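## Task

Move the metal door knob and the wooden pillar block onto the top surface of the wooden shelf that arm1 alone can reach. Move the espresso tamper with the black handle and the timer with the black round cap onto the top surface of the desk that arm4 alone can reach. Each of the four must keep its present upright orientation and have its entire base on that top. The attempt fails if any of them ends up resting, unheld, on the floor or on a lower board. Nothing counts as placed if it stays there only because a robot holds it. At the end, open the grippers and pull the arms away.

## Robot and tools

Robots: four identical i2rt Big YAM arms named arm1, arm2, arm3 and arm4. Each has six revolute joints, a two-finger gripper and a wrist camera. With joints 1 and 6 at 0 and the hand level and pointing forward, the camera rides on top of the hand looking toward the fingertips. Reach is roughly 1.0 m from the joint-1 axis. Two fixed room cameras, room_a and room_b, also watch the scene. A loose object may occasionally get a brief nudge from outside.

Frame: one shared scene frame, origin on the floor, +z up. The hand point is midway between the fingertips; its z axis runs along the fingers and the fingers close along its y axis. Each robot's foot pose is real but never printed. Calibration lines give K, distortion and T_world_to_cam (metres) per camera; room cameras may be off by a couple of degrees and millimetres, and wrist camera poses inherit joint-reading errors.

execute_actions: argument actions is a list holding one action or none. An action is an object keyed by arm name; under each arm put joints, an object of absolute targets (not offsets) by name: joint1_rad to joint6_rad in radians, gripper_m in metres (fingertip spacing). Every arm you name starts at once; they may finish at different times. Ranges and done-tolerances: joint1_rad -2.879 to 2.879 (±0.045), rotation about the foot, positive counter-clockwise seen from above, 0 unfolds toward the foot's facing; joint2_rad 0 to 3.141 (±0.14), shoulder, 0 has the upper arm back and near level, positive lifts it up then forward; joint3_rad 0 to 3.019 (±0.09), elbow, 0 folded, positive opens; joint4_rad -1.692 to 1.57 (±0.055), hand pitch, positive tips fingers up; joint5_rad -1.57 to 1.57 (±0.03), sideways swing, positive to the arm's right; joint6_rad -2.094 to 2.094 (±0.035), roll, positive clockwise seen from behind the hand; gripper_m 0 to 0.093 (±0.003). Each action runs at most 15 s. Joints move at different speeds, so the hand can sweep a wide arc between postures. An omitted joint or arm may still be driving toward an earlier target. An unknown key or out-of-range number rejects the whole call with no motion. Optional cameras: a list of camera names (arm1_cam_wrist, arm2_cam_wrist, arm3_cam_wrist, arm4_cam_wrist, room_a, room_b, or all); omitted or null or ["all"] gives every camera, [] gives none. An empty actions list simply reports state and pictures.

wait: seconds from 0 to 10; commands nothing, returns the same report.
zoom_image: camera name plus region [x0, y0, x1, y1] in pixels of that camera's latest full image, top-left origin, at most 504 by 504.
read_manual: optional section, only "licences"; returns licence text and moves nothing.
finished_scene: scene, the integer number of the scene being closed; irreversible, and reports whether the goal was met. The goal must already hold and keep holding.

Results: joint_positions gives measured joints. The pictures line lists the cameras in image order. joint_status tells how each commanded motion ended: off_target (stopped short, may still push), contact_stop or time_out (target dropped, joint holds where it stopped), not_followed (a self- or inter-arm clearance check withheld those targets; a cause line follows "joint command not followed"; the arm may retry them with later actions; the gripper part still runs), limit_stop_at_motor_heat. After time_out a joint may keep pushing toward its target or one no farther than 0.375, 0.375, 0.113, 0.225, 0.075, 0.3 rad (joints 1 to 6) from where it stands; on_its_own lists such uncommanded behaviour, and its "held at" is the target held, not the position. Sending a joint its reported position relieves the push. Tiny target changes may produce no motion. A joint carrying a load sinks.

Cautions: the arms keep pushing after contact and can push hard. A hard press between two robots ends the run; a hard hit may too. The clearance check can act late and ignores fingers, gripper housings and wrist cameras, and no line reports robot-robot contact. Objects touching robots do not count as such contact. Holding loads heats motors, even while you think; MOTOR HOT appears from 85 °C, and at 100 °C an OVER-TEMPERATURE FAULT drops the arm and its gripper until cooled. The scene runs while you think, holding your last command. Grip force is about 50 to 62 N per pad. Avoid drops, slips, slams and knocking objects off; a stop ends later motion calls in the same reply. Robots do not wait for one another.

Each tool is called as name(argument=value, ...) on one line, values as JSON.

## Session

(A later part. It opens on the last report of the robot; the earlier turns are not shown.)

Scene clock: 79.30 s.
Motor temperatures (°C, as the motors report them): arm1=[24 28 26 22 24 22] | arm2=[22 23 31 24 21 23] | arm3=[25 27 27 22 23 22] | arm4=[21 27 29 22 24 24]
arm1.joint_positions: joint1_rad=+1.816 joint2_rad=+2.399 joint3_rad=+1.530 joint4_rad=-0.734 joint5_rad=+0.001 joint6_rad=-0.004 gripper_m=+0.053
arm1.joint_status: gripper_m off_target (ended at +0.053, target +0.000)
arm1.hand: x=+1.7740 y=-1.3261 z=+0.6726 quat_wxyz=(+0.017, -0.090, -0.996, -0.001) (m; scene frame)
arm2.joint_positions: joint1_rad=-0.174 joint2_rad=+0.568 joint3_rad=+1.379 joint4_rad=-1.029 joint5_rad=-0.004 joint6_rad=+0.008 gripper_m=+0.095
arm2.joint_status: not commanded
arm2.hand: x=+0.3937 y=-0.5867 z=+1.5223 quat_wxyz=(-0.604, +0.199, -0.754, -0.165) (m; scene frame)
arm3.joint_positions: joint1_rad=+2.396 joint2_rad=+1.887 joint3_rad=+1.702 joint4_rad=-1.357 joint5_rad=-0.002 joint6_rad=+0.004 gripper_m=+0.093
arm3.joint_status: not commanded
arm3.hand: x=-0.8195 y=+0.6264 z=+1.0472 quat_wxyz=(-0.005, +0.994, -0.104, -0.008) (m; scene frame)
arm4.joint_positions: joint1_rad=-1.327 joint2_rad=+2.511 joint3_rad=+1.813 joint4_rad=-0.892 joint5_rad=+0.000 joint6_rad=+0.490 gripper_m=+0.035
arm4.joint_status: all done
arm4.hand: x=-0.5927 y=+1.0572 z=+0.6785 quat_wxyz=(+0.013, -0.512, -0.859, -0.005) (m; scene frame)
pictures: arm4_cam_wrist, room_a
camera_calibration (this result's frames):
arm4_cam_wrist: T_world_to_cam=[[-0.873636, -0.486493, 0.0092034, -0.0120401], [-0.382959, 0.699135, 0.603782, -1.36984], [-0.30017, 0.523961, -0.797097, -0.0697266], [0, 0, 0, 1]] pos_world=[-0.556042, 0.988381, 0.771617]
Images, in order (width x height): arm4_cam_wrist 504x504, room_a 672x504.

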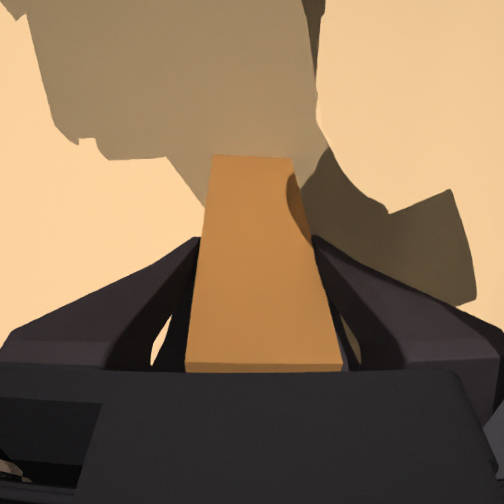

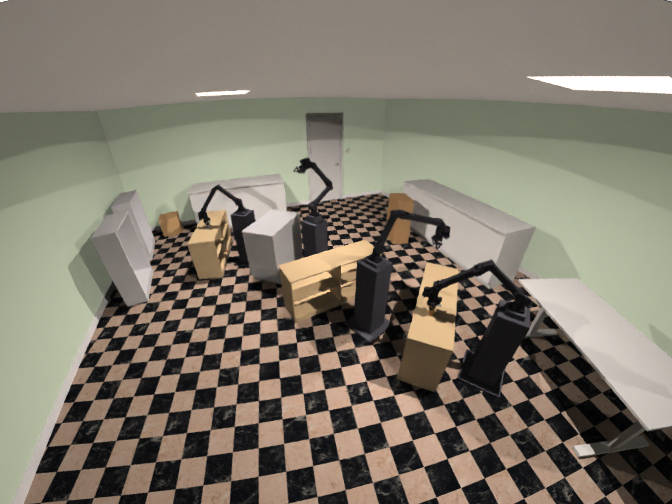

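execute_actions(actions=[{"arm1":{"joints":{"gripper_m":0.093}},"arm4":{"joints":{"joint2_rad":2.508,"gripper_m":0.093}}}], cameras=[])

execute_actions(actions=[{"arm1":{"joints":{"joint2_rad":2.0,"joint3_rad":1.5,"joint4_rad":-1.07}},"arm4":{"joints":{"joint2_rad":2.2,"joint3_rad":1.75,"joint4_rad":-1.12}}}], cameras=[])

execute_actions(actions=[{"arm1":{"joints":{"joint1_rad":-0.5}},"arm4":{"joints":{"joint1_rad":-1.56,"joint2_rad":2.2,"joint3_rad":1.5,"joint4_rad":-0.87,"joint6_rad":-0.7}}}], cameras=["arm4_cam_wrist"])

Scene clock: 85.07 s.
Motor temperatures (°C, as the motors report them): arm1=[24 28 26 22 24 22] | arm2=[22 23 31 24 21 23] | arm3=[25 27 27 22 23 22] | arm4=[21 27 29 22 24 24]
arm1.joint_positions: joint1_rad=+1.816 joint2_rad=+2.399 joint3_rad=+1.530 joint4_rad=-0.734 joint5_rad=+0.001 joint6_rad=-0.004 gripper_m=+0.093
arm1.joint_status: all done
arm1.hand: x=+1.7742 y=-1.3261 z=+0.6728 quat_wxyz=(+0.017, -0.090, -0.996, -0.001) (m; scene frame)
arm2.joint_positions: joint1_rad=-0.174 joint2_rad=+0.568 joint3_rad=+1.379 joint4_rad=-1.029 joint5_rad=-0.004 joint6_rad=+0.008 gripper_m=+0.095
arm2.joint_status: not commanded
arm2.hand: x=+0.3937 y=-0.5867 z=+1.5223 quat_wxyz=(-0.604, +0.199, -0.754, -0.165) (m; scene frame)
arm3.joint_positions: joint1_rad=+2.396 joint2_rad=+1.887 joint3_rad=+1.702 joint4_rad=-1.357 joint5_rad=-0.002 joint6_rad=+0.004 gripper_m=+0.093
arm3.joint_status: not commanded
arm3.hand: x=-0.8195 y=+0.6264 z=+1.0472 quat_wxyz=(-0.005, +0.994, -0.104, -0.008) (m; scene frame)
arm4.joint_positions: joint1_rad=-1.327 joint2_rad=+2.510 joint3_rad=+1.813 joint4_rad=-0.873 joint5_rad=+0.000 joint6_rad=+0.490 gripper_m=+0.093
arm4.joint_status: all done
arm4.hand: x=-0.5887 y=+1.0546 z=+0.6787 quat_wxyz=(+0.003, -0.512, -0.859, -0.005) (m; scene frame)
pictures: none
No camera images: the call's "cameras" was empty. Leave "cameras" out to get every camera's image.

Scene clock: 86.50 s.
Motor temperatures (°C, as the motors report them): arm1=[24 28 26 22 24 22] | arm2=[22 23 31 24 21 23] | arm3=[25 26 27 22 23 22] | arm4=[21 27 29 22 24 24]
arm1.joint_positions: joint1_rad=+1.816 joint2_rad=+1.996 joint3_rad=+1.492 joint4_rad=-1.057 joint5_rad=+0.001 joint6_rad=-0.004 gripper_m=+0.093
arm1.joint_status: all done
arm1.hand: x=+1.7661 y=-1.3246 z=+0.8908 quat_wxyz=(-0.004, -0.090, -0.996, +0.001) (m; scene frame)
arm2.joint_positions: joint1_rad=-0.174 joint2_rad=+0.568 joint3_rad=+1.379 joint4_rad=-1.029 joint5_rad=-0.004 joint6_rad=+0.008 gripper_m=+0.095
arm2.joint_status: not commanded
arm2.hand: x=+0.3937 y=-0.5867 z=+1.5223 quat_wxyz=(-0.604, +0.199, -0.754, -0.165) (m; scene frame)
arm3.joint_positions: joint1_rad=+2.396 joint2_rad=+1.887 joint3_rad=+1.702 joint4_rad=-1.357 joint5_rad=-0.002 joint6_rad=+0.004 gripper_m=+0.093
arm3.joint_status: not commanded
arm3.hand: x=-0.8195 y=+0.6264 z=+1.0472 quat_wxyz=(-0.005, +0.994, -0.104, -0.008) (m; scene frame)
arm4.joint_positions: joint1_rad=-1.327 joint2_rad=+2.205 joint3_rad=+1.737 joint4_rad=-1.109 joint5_rad=+0.000 joint6_rad=+0.490 gripper_m=+0.093
arm4.joint_status: all done
arm4.hand: x=-0.6052 y=+1.0637 z=+0.8482 quat_wxyz=(+0.006, -0.512, -0.859, -0.005) (m; scene frame)
pictures: none
No camera images: the call's "cameras" was empty. Leave "cameras" out to get every camera's image.

Scene clock: 88.93 s.
Motor temperatures (°C, as the motors report them): arm1=[24 28 26 22 24 22] | arm2=[22 23 31 24 21 23] | arm3=[25 26 27 22 23 22] | arm4=[21 27 28 22 24 24]
arm1.joint_positions: joint1_rad=-0.503 joint2_rad=+1.996 joint3_rad=+1.492 joint4_rad=-1.057 joint5_rad=+0.000 joint6_rad=-0.004 gripper_m=+0.093
arm1.joint_status: all done
arm1.hand: x=+0.7354 y=-1.5614 z=+0.8933 quat_wxyz=(-0.001, -0.949, -0.315, +0.006) (m; scene frame)
arm2.joint_positions: joint1_rad=-0.174 joint2_rad=+0.568 joint3_rad=+1.379 joint4_rad=-1.029 joint5_rad=-0.004 joint6_rad=+0.008 gripper_m=+0.095
arm2.joint_status: not commanded
arm2.hand: x=+0.3937 y=-0.5867 z=+1.5223 quat_wxyz=(-0.604, +0.199, -0.754, -0.165) (m; scene frame)
arm3.joint_positions: joint1_rad=+2.396 joint2_rad=+1.887 joint3_rad=+1.702 joint4_rad=-1.357 joint5_rad=-0.002 joint6_rad=+0.004 gripper_m=+0.093
arm3.joint_status: not commanded
arm3.hand: x=-0.8195 y=+0.6264 z=+1.0472 quat_wxyz=(-0.005, +0.994, -0.104, -0.008) (m; scene frame)
arm4.joint_positions: joint1_rad=-1.564 joint2_rad=+2.208 joint3_rad=+1.491 joint4_rad=-0.883 joint5_rad=+0.001 joint6_rad=-0.687 gripper_m=+0.093
arm4.joint_status: all done
arm4.hand: x=-0.7429 y=+0.9915 z=+0.7680 quat_wxyz=(+0.012, -0.067, -0.998, -0.015) (m; scene frame)
pictures: arm4_cam_wrist
camera_calibration (this result's frames):
arm4_cam_wrist: T_world_to_cam=[[-0.122052, -0.992221, -0.0245331, 0.909677], [-0.793925, 0.082766, 0.602356, -1.12853], [-0.595639, 0.0929959, -0.79785, 0.199289], [0, 0, 0, 1]] pos_world=[-0.666233, 0.977471, 0.861094]
Images, in order (width x height): arm4_cam_wrist 504x504.

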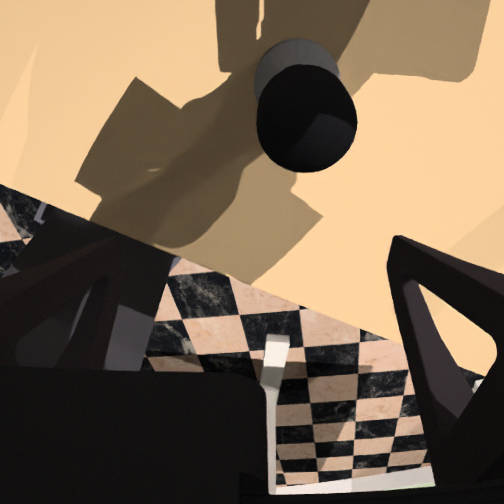

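execute_actions(actions=[{"arm4":{"joints":{"joint2_rad":2.30,"joint3_rad":1.645,"joint4_rad":-0.875}}}], cameras=["arm4_cam_wrist"])

Scene clock: 94.73 s.
Motor temperatures (°C, as the motors report them): arm1=[24 28 27 22 24 22] | arm2=[22 23 32 24 21 23] | arm3=[25 26 27 22 23 22] | arm4=[21 27 28 22 24 24]
arm1.joint_positions: joint1_rad=-0.503 joint2_rad=+1.996 joint3_rad=+1.492 joint4_rad=-1.057 joint5_rad=+0.000 joint6_rad=-0.004 gripper_m=+0.093
arm1.joint_status: not commanded
arm1.hand: x=+0.7354 y=-1.5614 z=+0.8933 quat_wxyz=(-0.001, -0.949, -0.315, +0.006) (m; scene frame)
arm2.joint_positions: joint1_rad=-0.174 joint2_rad=+0.568 joint3_rad=+1.379 joint4_rad=-1.029 joint5_rad=-0.004 joint6_rad=+0.008 gripper_m=+0.095
arm2.joint_status: not commanded
arm2.hand: x=+0.3937 y=-0.5867 z=+1.5223 quat_wxyz=(-0.604, +0.199, -0.754, -0.165) (m; scene frame)
arm3.joint_positions: joint1_rad=+2.396 joint2_rad=+1.887 joint3_rad=+1.702 joint4_rad=-1.357 joint5_rad=-0.002 joint6_rad=+0.004 gripper_m=+0.093
arm3.joint_status: not commanded
arm3.hand: x=-0.8195 y=+0.6264 z=+1.0472 quat_wxyz=(-0.005, +0.994, -0.104, -0.008) (m; scene frame)
arm4.joint_positions: joint1_rad=-1.564 joint2_rad=+2.304 joint3_rad=+1.603 joint4_rad=-0.883 joint5_rad=+0.001 joint6_rad=-0.688 gripper_m=+0.093
arm4.joint_status: all done
arm4.hand: x=-0.7212 y=+0.9684 z=+0.7441 quat_wxyz=(+0.006, -0.067, -0.998, -0.010) (m; scene frame)
pictures: arm4_cam_wrist
camera_calibration (this result's frames):
arm4_cam_wrist: T_world_to_cam=[[-0.121574, -0.99248, -0.0142316, 0.881732], [-0.800476, 0.089556, 0.592636, -1.09906], [-0.586905, 0.083441, -0.805344, 0.216516], [0, 0, 0, 1]] pos_world=[-0.6455, 0.955463, 0.83826]
Images, in order (width x height): arm4_cam_wrist 504x504.

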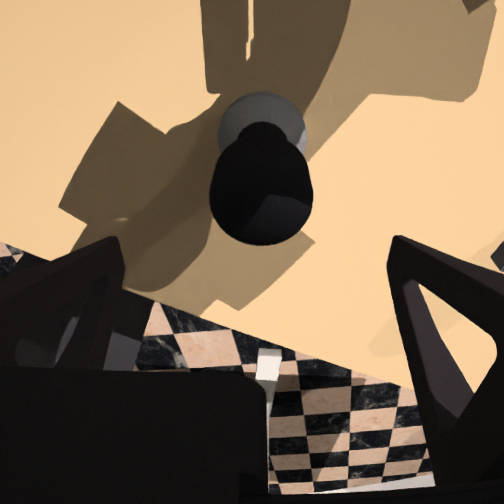

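Aligned. Descend.

execute_actions(actions=[{"arm4":{"joints":{"joint2_rad":2.41,"joint3_rad":1.61,"joint4_rad":-0.79}}}], cameras=["arm4_cam_wrist"])

execute_actions(actions=[{"arm4":{"joints":{"gripper_m":0}}}], cameras=[])

Scene clock: 99.53 s.
Motor temperatures (°C, as the motors report them): arm1=[24 28 27 22 24 22] | arm2=[22 23 32 24 21 23] | arm3=[25 26 27 22 23 22] | arm4=[21 27 29 22 24 24]
arm1.joint_positions: joint1_rad=-0.503 joint2_rad=+1.996 joint3_rad=+1.492 joint4_rad=-1.057 joint5_rad=+0.000 joint6_rad=-0.004 gripper_m=+0.093
arm1.joint_status: not commanded
arm1.hand: x=+0.7354 y=-1.5614 z=+0.8933 quat_wxyz=(-0.001, -0.949, -0.315, +0.006) (m; scene frame)
arm2.joint_positions: joint1_rad=-0.174 joint2_rad=+0.568 joint3_rad=+1.379 joint4_rad=-1.029 joint5_rad=-0.004 joint6_rad=+0.008 gripper_m=+0.095
arm2.joint_status: not commanded
arm2.hand: x=+0.3937 y=-0.5867 z=+1.5223 quat_wxyz=(-0.604, +0.199, -0.754, -0.165) (m; scene frame)
arm3.joint_positions: joint1_rad=+2.396 joint2_rad=+1.887 joint3_rad=+1.702 joint4_rad=-1.357 joint5_rad=-0.002 joint6_rad=+0.004 gripper_m=+0.093
arm3.joint_status: not commanded
arm3.hand: x=-0.8195 y=+0.6264 z=+1.0472 quat_wxyz=(-0.005, +0.994, -0.104, -0.008) (m; scene frame)
arm4.joint_positions: joint1_rad=-1.564 joint2_rad=+2.428 joint3_rad=+1.598 joint4_rad=-0.802 joint5_rad=+0.001 joint6_rad=-0.688 gripper_m=+0.093
arm4.joint_status: all done
arm4.hand: x=-0.7343 y=+0.9832 z=+0.6698 quat_wxyz=(+0.024, -0.067, -0.997, -0.026) (m; scene frame)
pictures: arm4_cam_wrist
camera_calibration (this result's frames):
arm4_cam_wrist: T_world_to_cam=[[-0.122201, -0.991489, -0.0449034, 0.912917], [-0.780785, 0.0681034, 0.621077, -1.0503], [-0.612733, 0.110956, -0.782462, 0.086369], [0, 0, 0, 1]] pos_world=[-0.655579, 0.967094, 0.760892]
Images, in order (width x height): arm4_cam_wrist 504x504.

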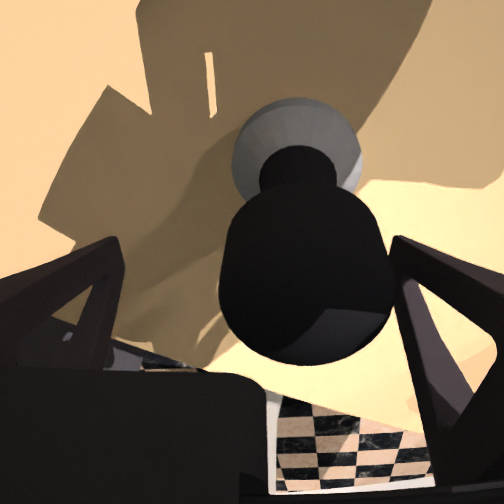

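Scene clock: 100.23 s.
Motor temperatures (°C, as the motors report them): arm1=[24 28 27 22 24 22] | arm2=[22 23 32 24 21 23] | arm3=[25 26 27 22 23 22] | arm4=[21 27 29 22 24 24]
arm1.joint_positions: joint1_rad=-0.503 joint2_rad=+1.996 joint3_rad=+1.492 joint4_rad=-1.057 joint5_rad=+0.000 joint6_rad=-0.004 gripper_m=+0.093
arm1.joint_status: not commanded
arm1.hand: x=+0.7354 y=-1.5614 z=+0.8933 quat_wxyz=(-0.001, -0.949, -0.315, +0.006) (m; scene frame)
arm2.joint_positions: joint1_rad=-0.174 joint2_rad=+0.568 joint3_rad=+1.379 joint4_rad=-1.029 joint5_rad=-0.004 joint6_rad=+0.008 gripper_m=+0.095
arm2.joint_status: not commanded
arm2.hand: x=+0.3937 y=-0.5867 z=+1.5223 quat_wxyz=(-0.604, +0.199, -0.754, -0.165) (m; scene frame)
arm3.joint_positions: joint1_rad=+2.396 joint2_rad=+1.887 joint3_rad=+1.702 joint4_rad=-1.357 joint5_rad=-0.002 joint6_rad=+0.004 gripper_m=+0.093
arm3.joint_status: not commanded
arm3.hand: x=-0.8195 y=+0.6264 z=+1.0472 quat_wxyz=(-0.005, +0.994, -0.104, -0.008) (m; scene frame)
arm4.joint_positions: joint1_rad=-1.563 joint2_rad=+2.427 joint3_rad=+1.598 joint4_rad=-0.798 joint5_rad=+0.000 joint6_rad=-0.688 gripper_m=+0.045
arm4.joint_status: gripper_m off_target (ended at +0.045, target +0.000)
arm4.hand: x=-0.7331 y=+0.9826 z=+0.6701 quat_wxyz=(+0.022, -0.066, -0.997, -0.025) (m; scene frame)
pictures: none
No camera images: the call's "cameras" was empty. Leave "cameras" out to get every camera's image.

execute_actions(actions=[{"arm4":{"joints":{"joint2_rad":2.05,"joint3_rad":1.7,"joint4_rad":-1.27}}}], cameras=[])

execute_actions(actions=[{"arm4":{"joints":{"joint1_rad":1.75}},"arm3":{"joints":{"joint2_rad":2.1,"joint3_rad":1.8,"joint4_rad":-1.27,"joint6_rad":0.05}}}], cameras=[])

execute_actions(actions=[{"arm4":{"joints":{"joint2_rad":2.32,"joint3_rad":1.749,"joint4_rad":-1.04}},"arm3":{"joints":{"joint1_rad":1.60,"joint2_rad":2.26,"joint3_rad":1.78,"joint4_rad":-1.09}}}], cameras=["arm3_cam_wrist","arm4_cam_wrist"])

Scene clock: 107.37 s.
Motor temperatures (°C, as the motors report them): arm1=[24 28 27 22 24 22] | arm2=[22 23 32 24 21 23] | arm3=[25 26 27 22 23 22] | arm4=[21 27 28 22 24 24]
arm1.joint_positions: joint1_rad=-0.503 joint2_rad=+1.996 joint3_rad=+1.492 joint4_rad=-1.057 joint5_rad=+0.000 joint6_rad=-0.004 gripper_m=+0.093
arm1.joint_status: not commanded
arm1.hand: x=+0.7354 y=-1.5614 z=+0.8933 quat_wxyz=(-0.001, -0.949, -0.315, +0.006) (m; scene frame)
arm2.joint_positions: joint1_rad=-0.174 joint2_rad=+0.568 joint3_rad=+1.379 joint4_rad=-1.029 joint5_rad=-0.004 joint6_rad=+0.008 gripper_m=+0.095
arm2.joint_status: not commanded
arm2.hand: x=+0.3937 y=-0.5867 z=+1.5223 quat_wxyz=(-0.604, +0.199, -0.754, -0.165) (m; scene frame)
arm3.joint_positions: joint1_rad=+2.396 joint2_rad=+1.887 joint3_rad=+1.702 joint4_rad=-1.357 joint5_rad=-0.002 joint6_rad=+0.004 gripper_m=+0.093
arm3.joint_status: not commanded
arm3.hand: x=-0.8195 y=+0.6264 z=+1.0472 quat_wxyz=(-0.005, +0.994, -0.104, -0.008) (m; scene frame)
arm4.joint_positions: joint1_rad=-1.563 joint2_rad=+2.083 joint3_rad=+1.679 joint4_rad=-1.258 joint5_rad=+0.001 joint6_rad=-0.688 gripper_m=+0.045
arm4.joint_status: all done
arm4.hand: x=-0.7335 y=+0.9805 z=+0.9024 quat_wxyz=(+0.034, -0.066, -0.997, -0.037) (m; scene frame)
pictures: none
No camera images: the call's "cameras" was empty. Leave "cameras" out to get every camera's image.

Scene clock: 110.17 s.
Motor temperatures (°C, as the motors report them): arm1=[24 28 27 22 24 22] | arm2=[22 23 32 24 21 23] | arm3=[25 26 28 22 23 22] | arm4=[21 27 29 22 24 24]
arm1.joint_positions: joint1_rad=-0.503 joint2_rad=+1.996 joint3_rad=+1.492 joint4_rad=-1.057 joint5_rad=+0.000 joint6_rad=-0.004 gripper_m=+0.093
arm1.joint_status: not commanded
arm1.hand: x=+0.7354 y=-1.5614 z=+0.8933 quat_wxyz=(-0.001, -0.949, -0.315, +0.006) (m; scene frame)
arm2.joint_positions: joint1_rad=-0.174 joint2_rad=+0.568 joint3_rad=+1.379 joint4_rad=-1.029 joint5_rad=-0.004 joint6_rad=+0.008 gripper_m=+0.095
arm2.joint_status: not commanded
arm2.hand: x=+0.3937 y=-0.5867 z=+1.5223 quat_wxyz=(-0.604, +0.199, -0.754, -0.165) (m; scene frame)
arm3.joint_positions: joint1_rad=+2.396 joint2_rad=+2.120 joint3_rad=+1.766 joint4_rad=-1.281 joint5_rad=-0.002 joint6_rad=+0.042 gripper_m=+0.093
arm3.joint_status: all done
arm3.hand: x=-0.8506 y=+0.6342 z=+0.9342 quat_wxyz=(-0.002, +0.992, -0.123, +0.038) (m; scene frame)
arm4.joint_positions: joint1_rad=+1.763 joint2_rad=+2.083 joint3_rad=+1.679 joint4_rad=-1.258 joint5_rad=-0.002 joint6_rad=-0.689 gripper_m=+0.045
arm4.joint_status: all done
arm4.hand: x=-1.6181 y=+1.7703 z=+0.9128 quat_wxyz=(+0.023, +0.999, +0.027, +0.035) (m; scene frame)
pictures: none
No camera images: the call's "cameras" was empty. Leave "cameras" out to get every camera's image.

Scene clock: 112.07 s.
Motor temperatures (°C, as the motors report them): arm1=[24 28 27 22 24 22] | arm2=[22 23 32 24 21 23] | arm3=[25 27 28 22 23 22] | arm4=[21 27 29 22 24 24]
arm1.joint_positions: joint1_rad=-0.503 joint2_rad=+1.996 joint3_rad=+1.492 joint4_rad=-1.057 joint5_rad=+0.000 joint6_rad=-0.004 gripper_m=+0.093
arm1.joint_status: not commanded
arm1.hand: x=+0.7354 y=-1.5614 z=+0.8933 quat_wxyz=(-0.001, -0.949, -0.315, +0.006) (m; scene frame)
arm2.joint_positions: joint1_rad=-0.174 joint2_rad=+0.568 joint3_rad=+1.379 joint4_rad=-1.029 joint5_rad=-0.004 joint6_rad=+0.008 gripper_m=+0.095
arm2.joint_status: not commanded
arm2.hand: x=+0.3937 y=-0.5867 z=+1.5223 quat_wxyz=(-0.604, +0.199, -0.754, -0.165) (m; scene frame)
arm3.joint_positions: joint1_rad=+1.608 joint2_rad=+2.280 joint3_rad=+1.766 joint4_rad=-1.096 joint5_rad=+0.002 joint6_rad=+0.045 gripper_m=+0.093
arm3.joint_status: all done
arm3.hand: x=-0.5928 y=+1.0477 z=+0.8409 quat_wxyz=(+0.001, +0.868, -0.496, +0.022) (m; scene frame)
arm4.joint_positions: joint1_rad=+1.763 joint2_rad=+2.329 joint3_rad=+1.721 joint4_rad=-1.050 joint5_rad=+0.001 joint6_rad=-0.690 gripper_m=+0.044
arm4.joint_status: all done
arm4.hand: x=-1.6404 y=+1.7891 z=+0.7764 quat_wxyz=(+0.021, +0.999, +0.027, +0.034) (m; scene frame)
pictures: arm3_cam_wrist, arm4_cam_wrist
camera_calibration (this result's frames):
arm3_cam_wrist: T_world_to_cam=[[0.866544, 0.498958, 0.011974, -0.0197122], [0.386659, -0.686297, 0.616028, 0.437468], [0.31559, -0.529185, -0.787633, 1.52891], [0, 0, 0, 1]] pos_world=[-0.634578, 1.11915, 0.934964]
arm4_cam_wrist: T_world_to_cam=[[-0.0640942, 0.997189, -0.0388161, -1.86136], [0.769821, 0.0741564, 0.633938, 0.643904], [0.635034, 0.0107503, -0.772409, 1.74348], [0, 0, 0, 1]] pos_world=[-1.72216, 1.78963, 0.866234]
Images, in order (width x height): arm3_cam_wrist 504x504, arm4_cam_wrist 504x504.

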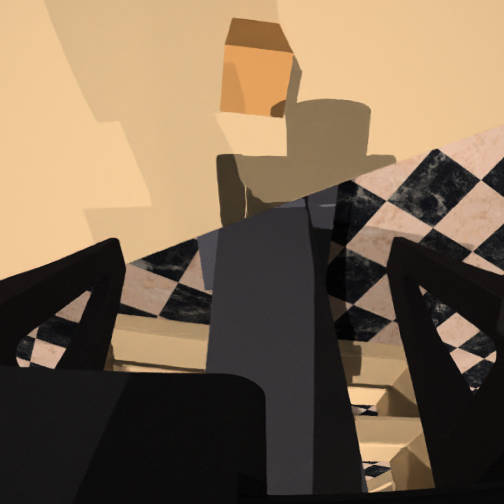

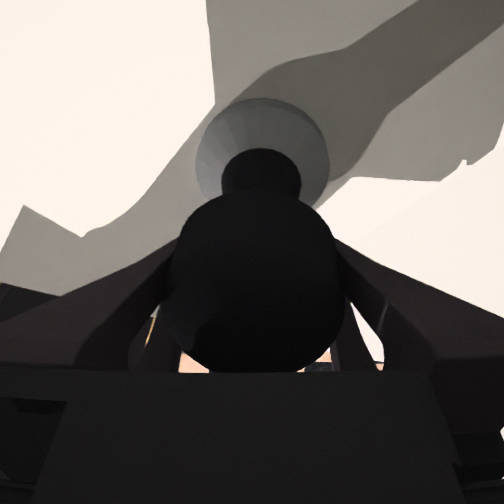

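execute_actions(actions=[{"arm4":{"joints":{"gripper_m":0.093}},"arm3":{"joints":{"joint1_rad":1.63,"joint2_rad":2.43,"joint3_rad":2.1,"joint4_rad":-1.2}}}], cameras=["arm3_cam_wrist"])

execute_actions(actions=[{"arm4":{"joints":{"joint2_rad":2.05,"joint3_rad":1.7,"joint4_rad":-1.22}}}], cameras=["arm4_cam_wrist"])

Scene clock: 117.80 s.
Motor temperatures (°C, as the motors report them): arm1=[24 28 27 22 24 22] | arm2=[22 23 32 24 21 23] | arm3=[25 27 28 22 23 22] | arm4=[21 27 29 22 24 24]
arm1.joint_positions: joint1_rad=-0.503 joint2_rad=+1.996 joint3_rad=+1.492 joint4_rad=-1.057 joint5_rad=+0.000 joint6_rad=-0.004 gripper_m=+0.093
arm1.joint_status: not commanded
arm1.hand: x=+0.7354 y=-1.5614 z=+0.8933 quat_wxyz=(-0.001, -0.949, -0.315, +0.006) (m; scene frame)
arm2.joint_positions: joint1_rad=-0.174 joint2_rad=+0.568 joint3_rad=+1.379 joint4_rad=-1.029 joint5_rad=-0.004 joint6_rad=+0.008 gripper_m=+0.095
arm2.joint_status: not commanded
arm2.hand: x=+0.3937 y=-0.5867 z=+1.5223 quat_wxyz=(-0.604, +0.199, -0.754, -0.165) (m; scene frame)
arm3.joint_positions: joint1_rad=+1.624 joint2_rad=+2.437 joint3_rad=+2.061 joint4_rad=-1.187 joint5_rad=+0.002 joint6_rad=+0.045 gripper_m=+0.093
arm3.joint_status: all done
arm3.hand: x=-0.6397 y=+1.0984 z=+0.8382 quat_wxyz=(-0.010, +0.872, -0.489, +0.001) (m; scene frame)
arm4.joint_positions: joint1_rad=+1.763 joint2_rad=+2.329 joint3_rad=+1.721 joint4_rad=-1.050 joint5_rad=+0.001 joint6_rad=-0.690 gripper_m=+0.093
arm4.joint_status: all done
arm4.hand: x=-1.6404 y=+1.7891 z=+0.7764 quat_wxyz=(+0.021, +0.999, +0.027, +0.034) (m; scene frame)
pictures: arm3_cam_wrist
camera_calibration (this result's frames):
arm3_cam_wrist: T_world_to_cam=[[0.85813, 0.513346, 0.00943672, -0.0233675], [0.413744, -0.702281, 0.579325, 0.557707], [0.304021, -0.493231, -0.815042, 1.54456], [0, 0, 0, 1]] pos_world=[-0.680275, 1.16549, 0.936009]
Images, in order (width x height): arm3_cam_wrist 504x504.

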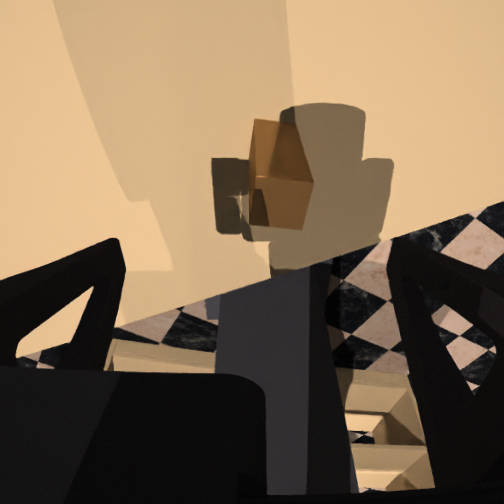

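Scene clock: 119.17 s.
Motor temperatures (°C, as the motors report them): arm1=[24 28 27 22 24 22] | arm2=[22 23 32 24 21 23] | arm3=[25 27 28 22 23 22] | arm4=[21 27 29 22 24 24]
arm1.joint_positions: joint1_rad=-0.503 joint2_rad=+1.996 joint3_rad=+1.492 joint4_rad=-1.057 joint5_rad=+0.000 joint6_rad=-0.004 gripper_m=+0.093
arm1.joint_status: not commanded
arm1.hand: x=+0.7354 y=-1.5614 z=+0.8933 quat_wxyz=(-0.001, -0.949, -0.315, +0.006) (m; scene frame)
arm2.joint_positions: joint1_rad=-0.174 joint2_rad=+0.568 joint3_rad=+1.379 joint4_rad=-1.029 joint5_rad=-0.004 joint6_rad=+0.008 gripper_m=+0.095
arm2.joint_status: not commanded
arm2.hand: x=+0.3937 y=-0.5867 z=+1.5223 quat_wxyz=(-0.604, +0.199, -0.754, -0.165) (m; scene frame)
arm3.joint_positions: joint1_rad=+1.624 joint2_rad=+2.437 joint3_rad=+2.061 joint4_rad=-1.187 joint5_rad=+0.002 joint6_rad=+0.045 gripper_m=+0.093
arm3.joint_status: not commanded
arm3.hand: x=-0.6397 y=+1.0984 z=+0.8382 quat_wxyz=(-0.010, +0.872, -0.489, +0.001) (m; scene frame)
arm4.joint_positions: joint1_rad=+1.763 joint2_rad=+2.054 joint3_rad=+1.681 joint4_rad=-1.209 joint5_rad=+0.001 joint6_rad=-0.690 gripper_m=+0.093
arm4.joint_status: all done
arm4.hand: x=-1.6302 y=+1.7799 z=+0.9299 quat_wxyz=(-0.003, +1.000, +0.027, +0.004) (m; scene frame)
pictures: arm4_cam_wrist
camera_calibration (this result's frames):
arm4_cam_wrist: T_world_to_cam=[[-0.0656268, 0.997788, 0.0106394, -1.89511], [0.807485, 0.04684, 0.588026, 0.692098], [0.586227, 0.0471814, -0.808772, 1.74508], [0, 0, 0, 1]] pos_world=[-1.70624, 1.77617, 1.02456]
Images, in order (width x height): arm4_cam_wrist 504x504.

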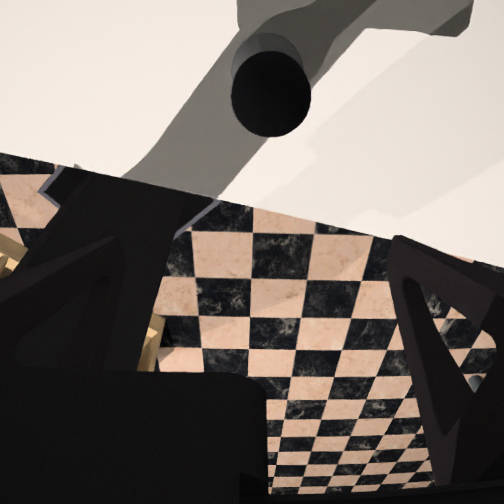

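execute_actions(actions=[{"arm3":{"joints":{"joint1_rad":1.605,"joint2_rad":2.68,"joint3_rad":2.1,"joint4_rad":-0.99}}}], cameras=["arm3_cam_wrist"])

execute_actions(actions=[{"arm3":{"joints":{"gripper_m":0}}}], cameras=[])

execute_actions(actions=[{"arm3":{"joints":{"joint2_rad":2.2,"joint3_rad":2.0,"joint4_rad":-1.37}}}], cameras=["arm3_cam_wrist"])

execute_actions(actions=[{"arm3":{"joints":{"joint1_rad":-1.5}},"arm2":{"joints":{"joint1_rad":1.0,"joint2_rad":1.5,"joint3_rad":1.5,"joint4_rad":-1.57}}}], cameras=["arm3_cam_wrist","arm2_cam_wrist","room_a","room_b"])

Scene clock: 124.83 s.
Motor temperatures (°C, as the motors report them): arm1=[24 28 27 22 24 22] | arm2=[22 23 32 24 21 23] | arm3=[25 27 29 22 23 22] | arm4=[21 27 29 22 24 24]
arm1.joint_positions: joint1_rad=-0.503 joint2_rad=+1.996 joint3_rad=+1.492 joint4_rad=-1.057 joint5_rad=+0.000 joint6_rad=-0.004 gripper_m=+0.093
arm1.joint_status: not commanded
arm1.hand: x=+0.7354 y=-1.5614 z=+0.8933 quat_wxyz=(-0.001, -0.949, -0.315, +0.006) (m; scene frame)
arm2.joint_positions: joint1_rad=-0.174 joint2_rad=+0.568 joint3_rad=+1.379 joint4_rad=-1.029 joint5_rad=-0.004 joint6_rad=+0.008 gripper_m=+0.095
arm2.joint_status: not commanded
arm2.hand: x=+0.3937 y=-0.5867 z=+1.5223 quat_wxyz=(-0.604, +0.199, -0.754, -0.165) (m; scene frame)
arm3.joint_positions: joint1_rad=+1.611 joint2_rad=+2.689 joint3_rad=+2.083 joint4_rad=-1.003 joint5_rad=+0.002 joint6_rad=+0.045 gripper_m=+0.093
arm3.joint_status: all done
arm3.hand: x=-0.6214 y=+1.0929 z=+0.6726 quat_wxyz=(+0.000, +0.869, -0.495, +0.021) (m; scene frame)
arm4.joint_positions: joint1_rad=+1.763 joint2_rad=+2.054 joint3_rad=+1.681 joint4_rad=-1.209 joint5_rad=+0.001 joint6_rad=-0.690 gripper_m=+0.093
arm4.joint_status: not commanded
arm4.hand: x=-1.6302 y=+1.7799 z=+0.9299 quat_wxyz=(-0.003, +1.000, +0.027, +0.004) (m; scene frame)
pictures: arm3_cam_wrist
camera_calibration (this result's frames):
arm3_cam_wrist: T_world_to_cam=[[0.865004, 0.501615, 0.0122932, -0.0195139], [0.388948, -0.685793, 0.615149, 0.584763], [0.316998, -0.527324, -0.788315, 1.42866], [0, 0, 0, 1]] pos_world=[-0.663447, 1.16418, 0.766762]
Images, in order (width x height): arm3_cam_wrist 504x504.

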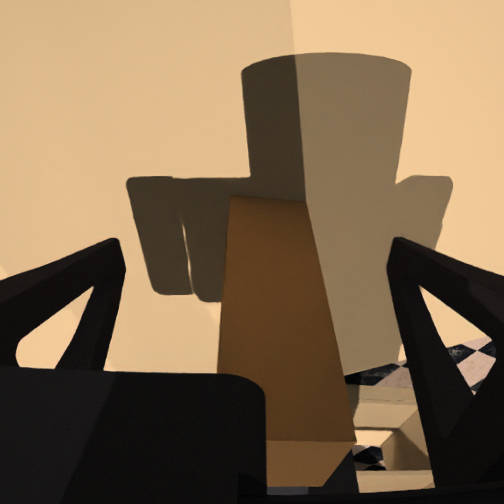

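Scene clock: 125.53 s.
Motor temperatures (°C, as the motors report them): arm1=[24 28 27 22 24 22] | arm2=[22 23 32 24 21 23] | arm3=[25 27 29 22 23 22] | arm4=[21 27 29 22 24 24]
arm1.joint_positions: joint1_rad=-0.503 joint2_rad=+1.996 joint3_rad=+1.492 joint4_rad=-1.057 joint5_rad=+0.000 joint6_rad=-0.004 gripper_m=+0.093
arm1.joint_status: not commanded
arm1.hand: x=+0.7354 y=-1.5614 z=+0.8933 quat_wxyz=(-0.001, -0.949, -0.315, +0.006) (m; scene frame)
arm2.joint_positions: joint1_rad=-0.174 joint2_rad=+0.568 joint3_rad=+1.379 joint4_rad=-1.029 joint5_rad=-0.004 joint6_rad=+0.008 gripper_m=+0.095
arm2.joint_status: not commanded
arm2.hand: x=+0.3937 y=-0.5867 z=+1.5223 quat_wxyz=(-0.604, +0.199, -0.754, -0.165) (m; scene frame)
arm3.joint_positions: joint1_rad=+1.611 joint2_rad=+2.689 joint3_rad=+2.083 joint4_rad=-1.003 joint5_rad=+0.002 joint6_rad=+0.046 gripper_m=+0.033
arm3.joint_status: gripper_m off_target (ended at +0.033, target +0.000)
arm3.hand: x=-0.6215 y=+1.0929 z=+0.6726 quat_wxyz=(+0.001, +0.869, -0.495, +0.021) (m; scene frame)
arm4.joint_positions: joint1_rad=+1.763 joint2_rad=+2.054 joint3_rad=+1.681 joint4_rad=-1.209 joint5_rad=+0.001 joint6_rad=-0.690 gripper_m=+0.093
arm4.joint_status: not commanded
arm4.hand: x=-1.6302 y=+1.7799 z=+0.9299 quat_wxyz=(-0.003, +1.000, +0.027, +0.004) (m; scene frame)
pictures: none
No camera images: the call's "cameras" was empty. Leave "cameras" out to get every camera's image.

Scene clock: 127.33 s.
Motor temperatures (°C, as the motors report them): arm1=[24 28 27 22 24 22] | arm2=[22 23 32 24 21 23] | arm3=[25 27 29 22 23 22] | arm4=[21 27 29 22 24 24]
arm1.joint_positions: joint1_rad=-0.503 joint2_rad=+1.996 joint3_rad=+1.492 joint4_rad=-1.057 joint5_rad=+0.000 joint6_rad=-0.004 gripper_m=+0.093
arm1.joint_status: not commanded
arm1.hand: x=+0.7354 y=-1.5614 z=+0.8933 quat_wxyz=(-0.001, -0.949, -0.315, +0.006) (m; scene frame)
arm2.joint_positions: joint1_rad=-0.174 joint2_rad=+0.568 joint3_rad=+1.379 joint4_rad=-1.029 joint5_rad=-0.004 joint6_rad=+0.008 gripper_m=+0.095
arm2.joint_status: not commanded
arm2.hand: x=+0.3937 y=-0.5867 z=+1.5223 quat_wxyz=(-0.604, +0.199, -0.754, -0.165) (m; scene frame)
arm3.joint_positions: joint1_rad=+1.611 joint2_rad=+2.211 joint3_rad=+1.993 joint4_rad=-1.355 joint5_rad=+0.002 joint6_rad=+0.046 gripper_m=+0.033
arm3.joint_status: all done
arm3.hand: x=-0.6135 y=+1.0719 z=+0.9657 quat_wxyz=(-0.007, +0.869, -0.495, +0.006) (m; scene frame)
arm4.joint_positions: joint1_rad=+1.763 joint2_rad=+2.054 joint3_rad=+1.681 joint4_rad=-1.209 joint5_rad=+0.001 joint6_rad=-0.690 gripper_m=+0.093
arm4.joint_status: not commanded
arm4.hand: x=-1.6302 y=+1.7799 z=+0.9299 quat_wxyz=(-0.003, +1.000, +0.027, +0.004) (m; scene frame)
pictures: arm3_cam_wrist
camera_calibration (this result's frames):
arm3_cam_wrist: T_world_to_cam=[[0.865129, 0.50145, 0.00999826, -0.016986], [0.400717, -0.703052, 0.587489, 0.439391], [0.301626, -0.504247, -0.809171, 1.6321], [0, 0, 0, 1]] pos_world=[-0.65366, 1.14041, 1.06268]
Images, in order (width x height): arm3_cam_wrist 504x504.

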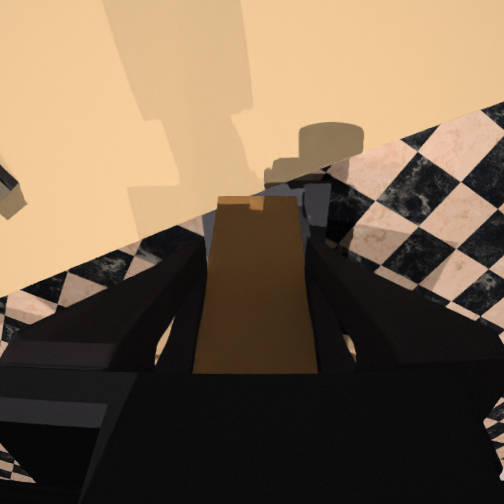

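Scene clock: 130.20 s.
Motor temperatures (°C, as the motors report them): arm1=[24 28 27 22 24 22] | arm2=[22 23 32 24 21 23] | arm3=[25 27 29 22 23 22] | arm4=[21 27 29 22 24 24]
arm1.joint_positions: joint1_rad=-0.503 joint2_rad=+1.996 joint3_rad=+1.492 joint4_rad=-1.057 joint5_rad=+0.000 joint6_rad=-0.004 gripper_m=+0.093
arm1.joint_status: not commanded
arm1.hand: x=+0.7354 y=-1.5614 z=+0.8933 quat_wxyz=(-0.001, -0.949, -0.315, +0.006) (m; scene frame)
arm2.joint_positions: joint1_rad=+1.006 joint2_rad=+1.508 joint3_rad=+1.486 joint4_rad=-1.555 joint5_rad=+0.001 joint6_rad=+0.006 gripper_m=+0.095
arm2.joint_status: all done
arm2.hand: x=+0.1260 y=-0.2646 z=+1.1659 quat_wxyz=(+0.002, +0.749, -0.662, +0.002) (m; scene frame)
arm3.joint_positions: joint1_rad=-1.500 joint2_rad=+2.211 joint3_rad=+1.993 joint4_rad=-1.355 joint5_rad=+0.003 joint6_rad=+0.046 gripper_m=+0.033
arm3.joint_status: all done
arm3.hand: x=+0.1424 y=-0.0457 z=+0.9665 quat_wxyz=(-0.002, -0.482, -0.876, -0.007) (m; scene frame)
arm4.joint_positions: joint1_rad=+1.763 joint2_rad=+2.054 joint3_rad=+1.681 joint4_rad=-1.209 joint5_rad=+0.001 joint6_rad=-0.690 gripper_m=+0.093
arm4.joint_status: not commanded
arm4.hand: x=-1.6302 y=+1.7799 z=+0.9299 quat_wxyz=(-0.003, +1.000, +0.027, +0.004) (m; scene frame)
pictures: arm2_cam_wrist, arm3_cam_wrist, room_a, room_b
camera_calibration (this result's frames):
arm2_cam_wrist: T_world_to_cam=[[0.993199, 0.115678, -0.0131895, -0.0761878], [0.100778, -0.797429, 0.594937, -0.914452], [0.0583037, -0.59222, -0.803664, 0.891545], [0, 0, 0, 1]] pos_world=[0.115846, -0.192407, 1.25954]
arm3_cam_wrist: T_world_to_cam=[[-0.849392, -0.527316, -0.0217075, 0.117291], [-0.437469, 0.680468, 0.587863, -0.467443], [-0.295219, 0.508823, -0.808669, 0.971985], [0, 0, 0, 1]] pos_world=[0.182082, -0.114639, 1.06335]
Images, in order (width x height): arm2_cam_wrist 504x504, arm3_cam_wrist 504x504, room_a 672x504, room_b 672x504.

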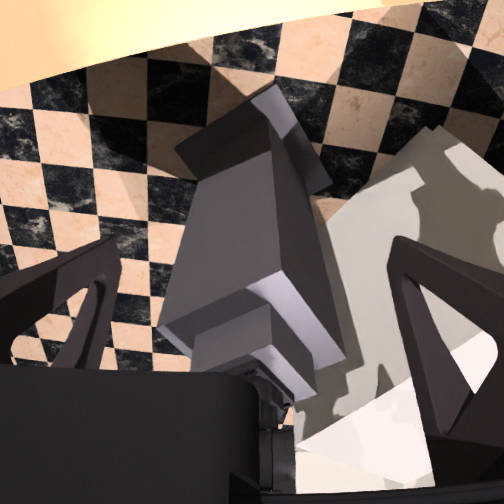

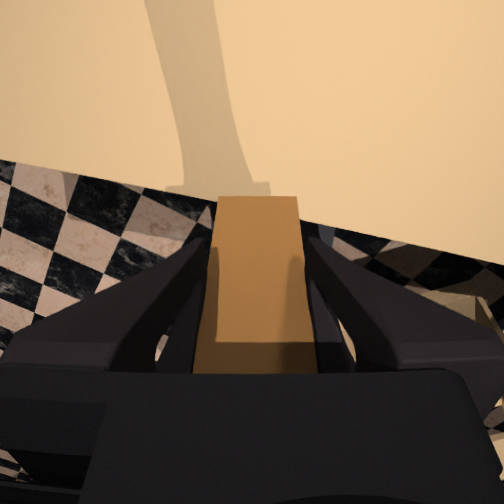

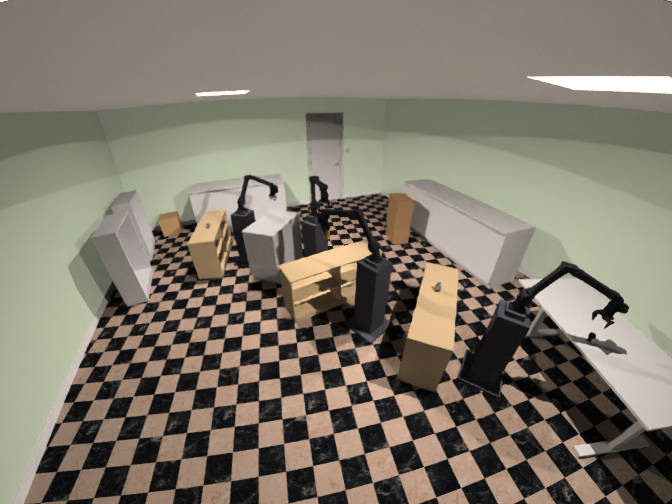

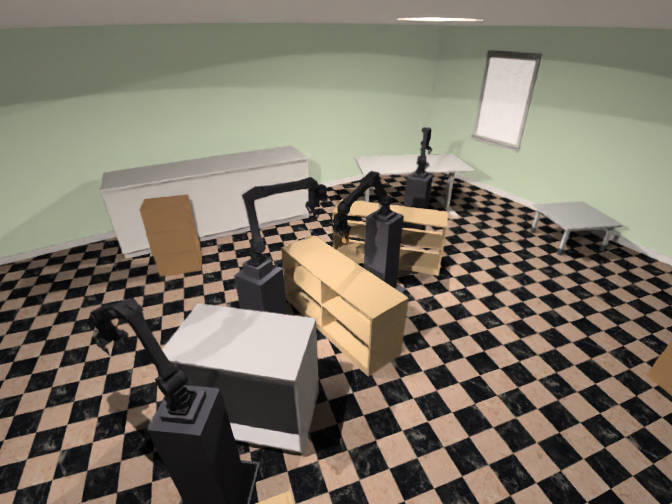

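execute_actions(actions=[{"arm3":{"joints":{"joint2_rad":2.1,"joint3_rad":2.05,"joint4_rad":-1.52}},"arm2":{"joints":{"joint1_rad":0.2}}}], cameras=[])

execute_actions(actions=[{"arm3":{"joints":{"joint1_rad":-1.63,"joint2_rad":2.44,"joint3_rad":2.55,"joint4_rad":-1.65}}}], cameras=["arm3_cam_wrist","room_b"])

Scene clock: 143.63 s.
Motor temperatures (°C, as the motors report them): arm1=[24 28 27 22 24 22] | arm2=[22 24 32 24 21 23] | arm3=[25 28 29 22 23 22] | arm4=[21 27 29 22 24 24]
arm1.joint_positions: joint1_rad=-0.503 joint2_rad=+1.996 joint3_rad=+1.492 joint4_rad=-1.057 joint5_rad=+0.000 joint6_rad=-0.004 gripper_m=+0.093
arm1.joint_status: not commanded
arm1.hand: x=+0.7354 y=-1.5614 z=+0.8933 quat_wxyz=(-0.001, -0.949, -0.315, +0.006) (m; scene frame)
arm2.joint_positions: joint1_rad=+0.193 joint2_rad=+1.508 joint3_rad=+1.486 joint4_rad=-1.555 joint5_rad=+0.001 joint6_rad=+0.006 gripper_m=+0.095
arm2.joint_status: all done
arm2.hand: x=+0.4652 y=-0.3612 z=+1.1654 quat_wxyz=(+0.003, +0.427, -0.904, +0.001) (m; scene frame)
arm3.joint_positions: joint1_rad=-1.500 joint2_rad=+2.103 joint3_rad=+2.008 joint4_rad=-1.505 joint5_rad=+0.003 joint6_rad=+0.046 gripper_m=+0.033
arm3.joint_status: all done
arm3.hand: x=+0.1246 y=-0.0225 z=+1.0420 quat_wxyz=(+0.010, -0.482, -0.876, -0.012) (m; scene frame)
arm4.joint_positions: joint1_rad=+1.763 joint2_rad=+2.054 joint3_rad=+1.681 joint4_rad=-1.209 joint5_rad=+0.001 joint6_rad=-0.690 gripper_m=+0.093
arm4.joint_status: not commanded
arm4.hand: x=-1.6302 y=+1.7799 z=+0.9299 quat_wxyz=(-0.003, +1.000, +0.027, +0.004) (m; scene frame)
pictures: none
No camera images: the call's "cameras" was empty. Leave "cameras" out to get every camera's image.

Scene clock: 144.97 s.
Motor temperatures (°C, as the motors report them): arm1=[24 28 27 22 24 22] | arm2=[22 24 32 24 21 23] | arm3=[25 28 29 22 23 22] | arm4=[21 27 29 22 24 24]
arm1.joint_positions: joint1_rad=-0.503 joint2_rad=+1.996 joint3_rad=+1.492 joint4_rad=-1.057 joint5_rad=+0.000 joint6_rad=-0.004 gripper_m=+0.093
arm1.joint_status: not commanded
arm1.hand: x=+0.7354 y=-1.5614 z=+0.8933 quat_wxyz=(-0.001, -0.949, -0.315, +0.006) (m; scene frame)
arm2.joint_positions: joint1_rad=+0.193 joint2_rad=+1.508 joint3_rad=+1.486 joint4_rad=-1.555 joint5_rad=+0.001 joint6_rad=+0.006 gripper_m=+0.095
arm2.joint_status: not commanded
arm2.hand: x=+0.4652 y=-0.3612 z=+1.1654 quat_wxyz=(+0.003, +0.427, -0.904, +0.001) (m; scene frame)
arm3.joint_positions: joint1_rad=-1.630 joint2_rad=+2.460 joint3_rad=+2.501 joint4_rad=-1.636 joint5_rad=+0.000 joint6_rad=+0.046 gripper_m=+0.033
arm3.joint_status: all done
arm3.hand: x=+0.0953 y=-0.1438 z=+0.9861 quat_wxyz=(+0.007, -0.537, -0.843, -0.014) (m; scene frame)
arm4.joint_positions: joint1_rad=+1.763 joint2_rad=+2.054 joint3_rad=+1.681 joint4_rad=-1.209 joint5_rad=+0.001 joint6_rad=-0.690 gripper_m=+0.093
arm4.joint_status: not commanded
arm4.hand: x=-1.6302 y=+1.7799 z=+0.9299 quat_wxyz=(-0.003, +1.000, +0.027, +0.004) (m; scene frame)
pictures: arm3_cam_wrist, room_b
camera_calibration (this result's frames):
arm3_cam_wrist: T_world_to_cam=[[-0.910515, -0.412834, -0.0230166, 0.049578], [-0.340822, 0.717847, 0.607072, -0.455668], [-0.234097, 0.560593, -0.794313, 1.01128], [0, 0, 0, 1]] pos_world=[0.126579, -0.219351, 1.08104]
Images, in order (width x height): arm3_cam_wrist 504x504, room_b 672x504.

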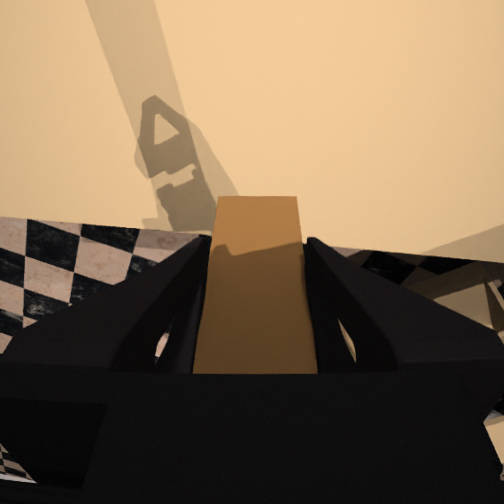

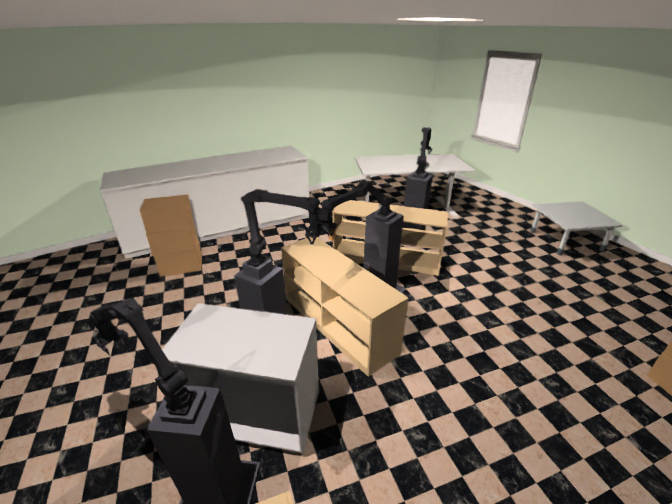

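execute_actions(actions=[{"arm3":{"joints":{"joint2_rad":2.66,"joint3_rad":2.264,"joint4_rad":-1.17}}}], cameras=["arm3_cam_wrist","room_b"])

Scene clock: 149.80 s.
Motor temperatures (°C, as the motors report them): arm1=[24 28 27 22 24 22] | arm2=[22 24 32 24 21 23] | arm3=[25 28 29 22 23 22] | arm4=[21 27 29 22 24 24]
arm1.joint_positions: joint1_rad=-0.503 joint2_rad=+1.996 joint3_rad=+1.492 joint4_rad=-1.057 joint5_rad=+0.000 joint6_rad=-0.004 gripper_m=+0.093
arm1.joint_status: not commanded
arm1.hand: x=+0.7354 y=-1.5614 z=+0.8933 quat_wxyz=(-0.001, -0.949, -0.315, +0.006) (m; scene frame)
arm2.joint_positions: joint1_rad=+0.193 joint2_rad=+1.508 joint3_rad=+1.486 joint4_rad=-1.555 joint5_rad=+0.001 joint6_rad=+0.006 gripper_m=+0.095
arm2.joint_status: not commanded
arm2.hand: x=+0.4652 y=-0.3612 z=+1.1654 quat_wxyz=(+0.003, +0.427, -0.904, +0.001) (m; scene frame)
arm3.joint_positions: joint1_rad=-1.630 joint2_rad=+2.672 joint3_rad=+2.232 joint4_rad=-1.181 joint5_rad=+0.000 joint6_rad=+0.046 gripper_m=+0.033
arm3.joint_status: all done
arm3.hand: x=+0.0938 y=-0.1319 z=+0.7329 quat_wxyz=(+0.018, -0.537, -0.843, -0.020) (m; scene frame)
arm4.joint_positions: joint1_rad=+1.763 joint2_rad=+2.054 joint3_rad=+1.681 joint4_rad=-1.209 joint5_rad=+0.001 joint6_rad=-0.690 gripper_m=+0.093
arm4.joint_status: not commanded
arm4.hand: x=-1.6302 y=+1.7799 z=+0.9299 quat_wxyz=(-0.003, +1.000, +0.027, +0.004) (m; scene frame)
pictures: arm3_cam_wrist, room_b
camera_calibration (this result's frames):
arm3_cam_wrist: T_world_to_cam=[[-0.910608, -0.412708, -0.0215717, 0.0462311], [-0.333712, 0.703512, 0.627461, -0.328538], [-0.243782, 0.57857, -0.778349, 0.79475], [0, 0, 0, 1]] pos_world=[0.126207, -0.209608, 0.825735]
Images, in order (width x height): arm3_cam_wrist 504x504, room_b 672x504.

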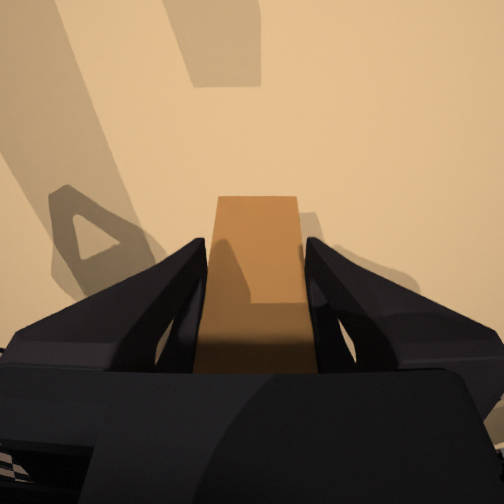

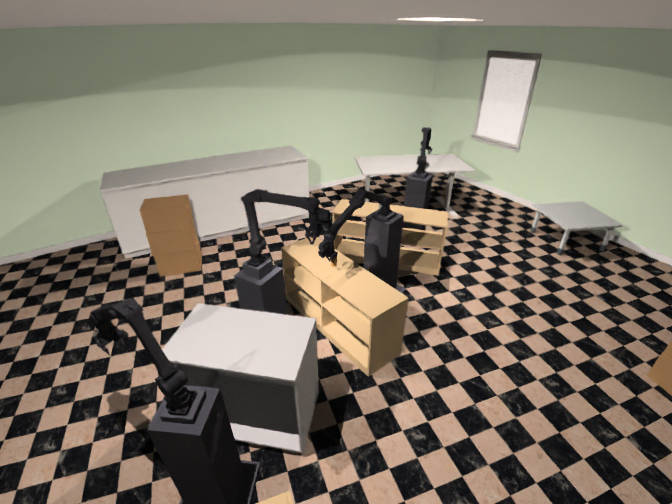

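execute_actions(actions=[{"arm3":{"joints":{"joint2_rad":2.72,"joint4_rad":-1.09}}}], cameras=["arm3_cam_wrist"])

Scene clock: 152.60 s.
Motor temperatures (°C, as the motors report them): arm1=[24 28 27 22 24 22] | arm2=[22 24 32 24 21 23] | arm3=[25 28 29 22 23 22] | arm4=[21 27 29 22 24 24]
arm1.joint_positions: joint1_rad=-0.503 joint2_rad=+1.996 joint3_rad=+1.492 joint4_rad=-1.057 joint5_rad=+0.000 joint6_rad=-0.004 gripper_m=+0.093
arm1.joint_status: not commanded
arm1.hand: x=+0.7354 y=-1.5614 z=+0.8933 quat_wxyz=(-0.001, -0.949, -0.315, +0.006) (m; scene frame)
arm2.joint_positions: joint1_rad=+0.193 joint2_rad=+1.508 joint3_rad=+1.486 joint4_rad=-1.555 joint5_rad=+0.001 joint6_rad=+0.006 gripper_m=+0.095
arm2.joint_status: not commanded
arm2.hand: x=+0.4652 y=-0.3612 z=+1.1654 quat_wxyz=(+0.003, +0.427, -0.904, +0.001) (m; scene frame)
arm3.joint_positions: joint1_rad=-1.630 joint2_rad=+2.720 joint3_rad=+2.232 joint4_rad=-1.103 joint5_rad=+0.000 joint6_rad=+0.046 gripper_m=+0.033
arm3.joint_status: all done
arm3.hand: x=+0.0961 y=-0.1351 z=+0.6984 quat_wxyz=(+0.006, -0.537, -0.843, -0.013) (m; scene frame)
arm4.joint_positions: joint1_rad=+1.763 joint2_rad=+2.054 joint3_rad=+1.681 joint4_rad=-1.209 joint5_rad=+0.001 joint6_rad=-0.690 gripper_m=+0.093
arm4.joint_status: not commanded
arm4.hand: x=-1.6302 y=+1.7799 z=+0.9299 quat_wxyz=(-0.003, +1.000, +0.027, +0.004) (m; scene frame)
pictures: arm3_cam_wrist
camera_calibration (this result's frames):
arm3_cam_wrist: T_world_to_cam=[[-0.9105, -0.412855, -0.0232287, 0.0473977], [-0.341847, 0.719915, 0.604039, -0.284476], [-0.232658, 0.557918, -0.796616, 0.779219], [0, 0, 0, 1]] pos_world=[0.1272, -0.210373, 0.793674]
Images, in order (width x height): arm3_cam_wrist 504x504.

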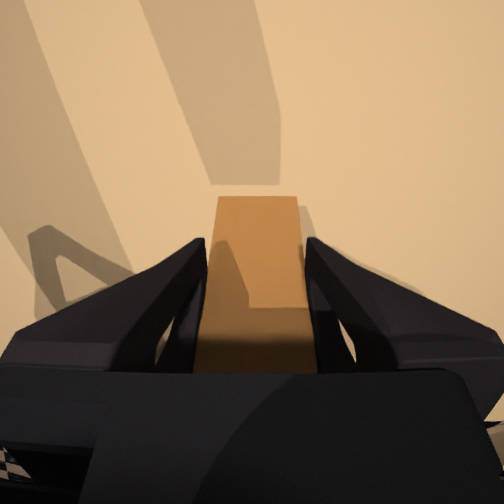

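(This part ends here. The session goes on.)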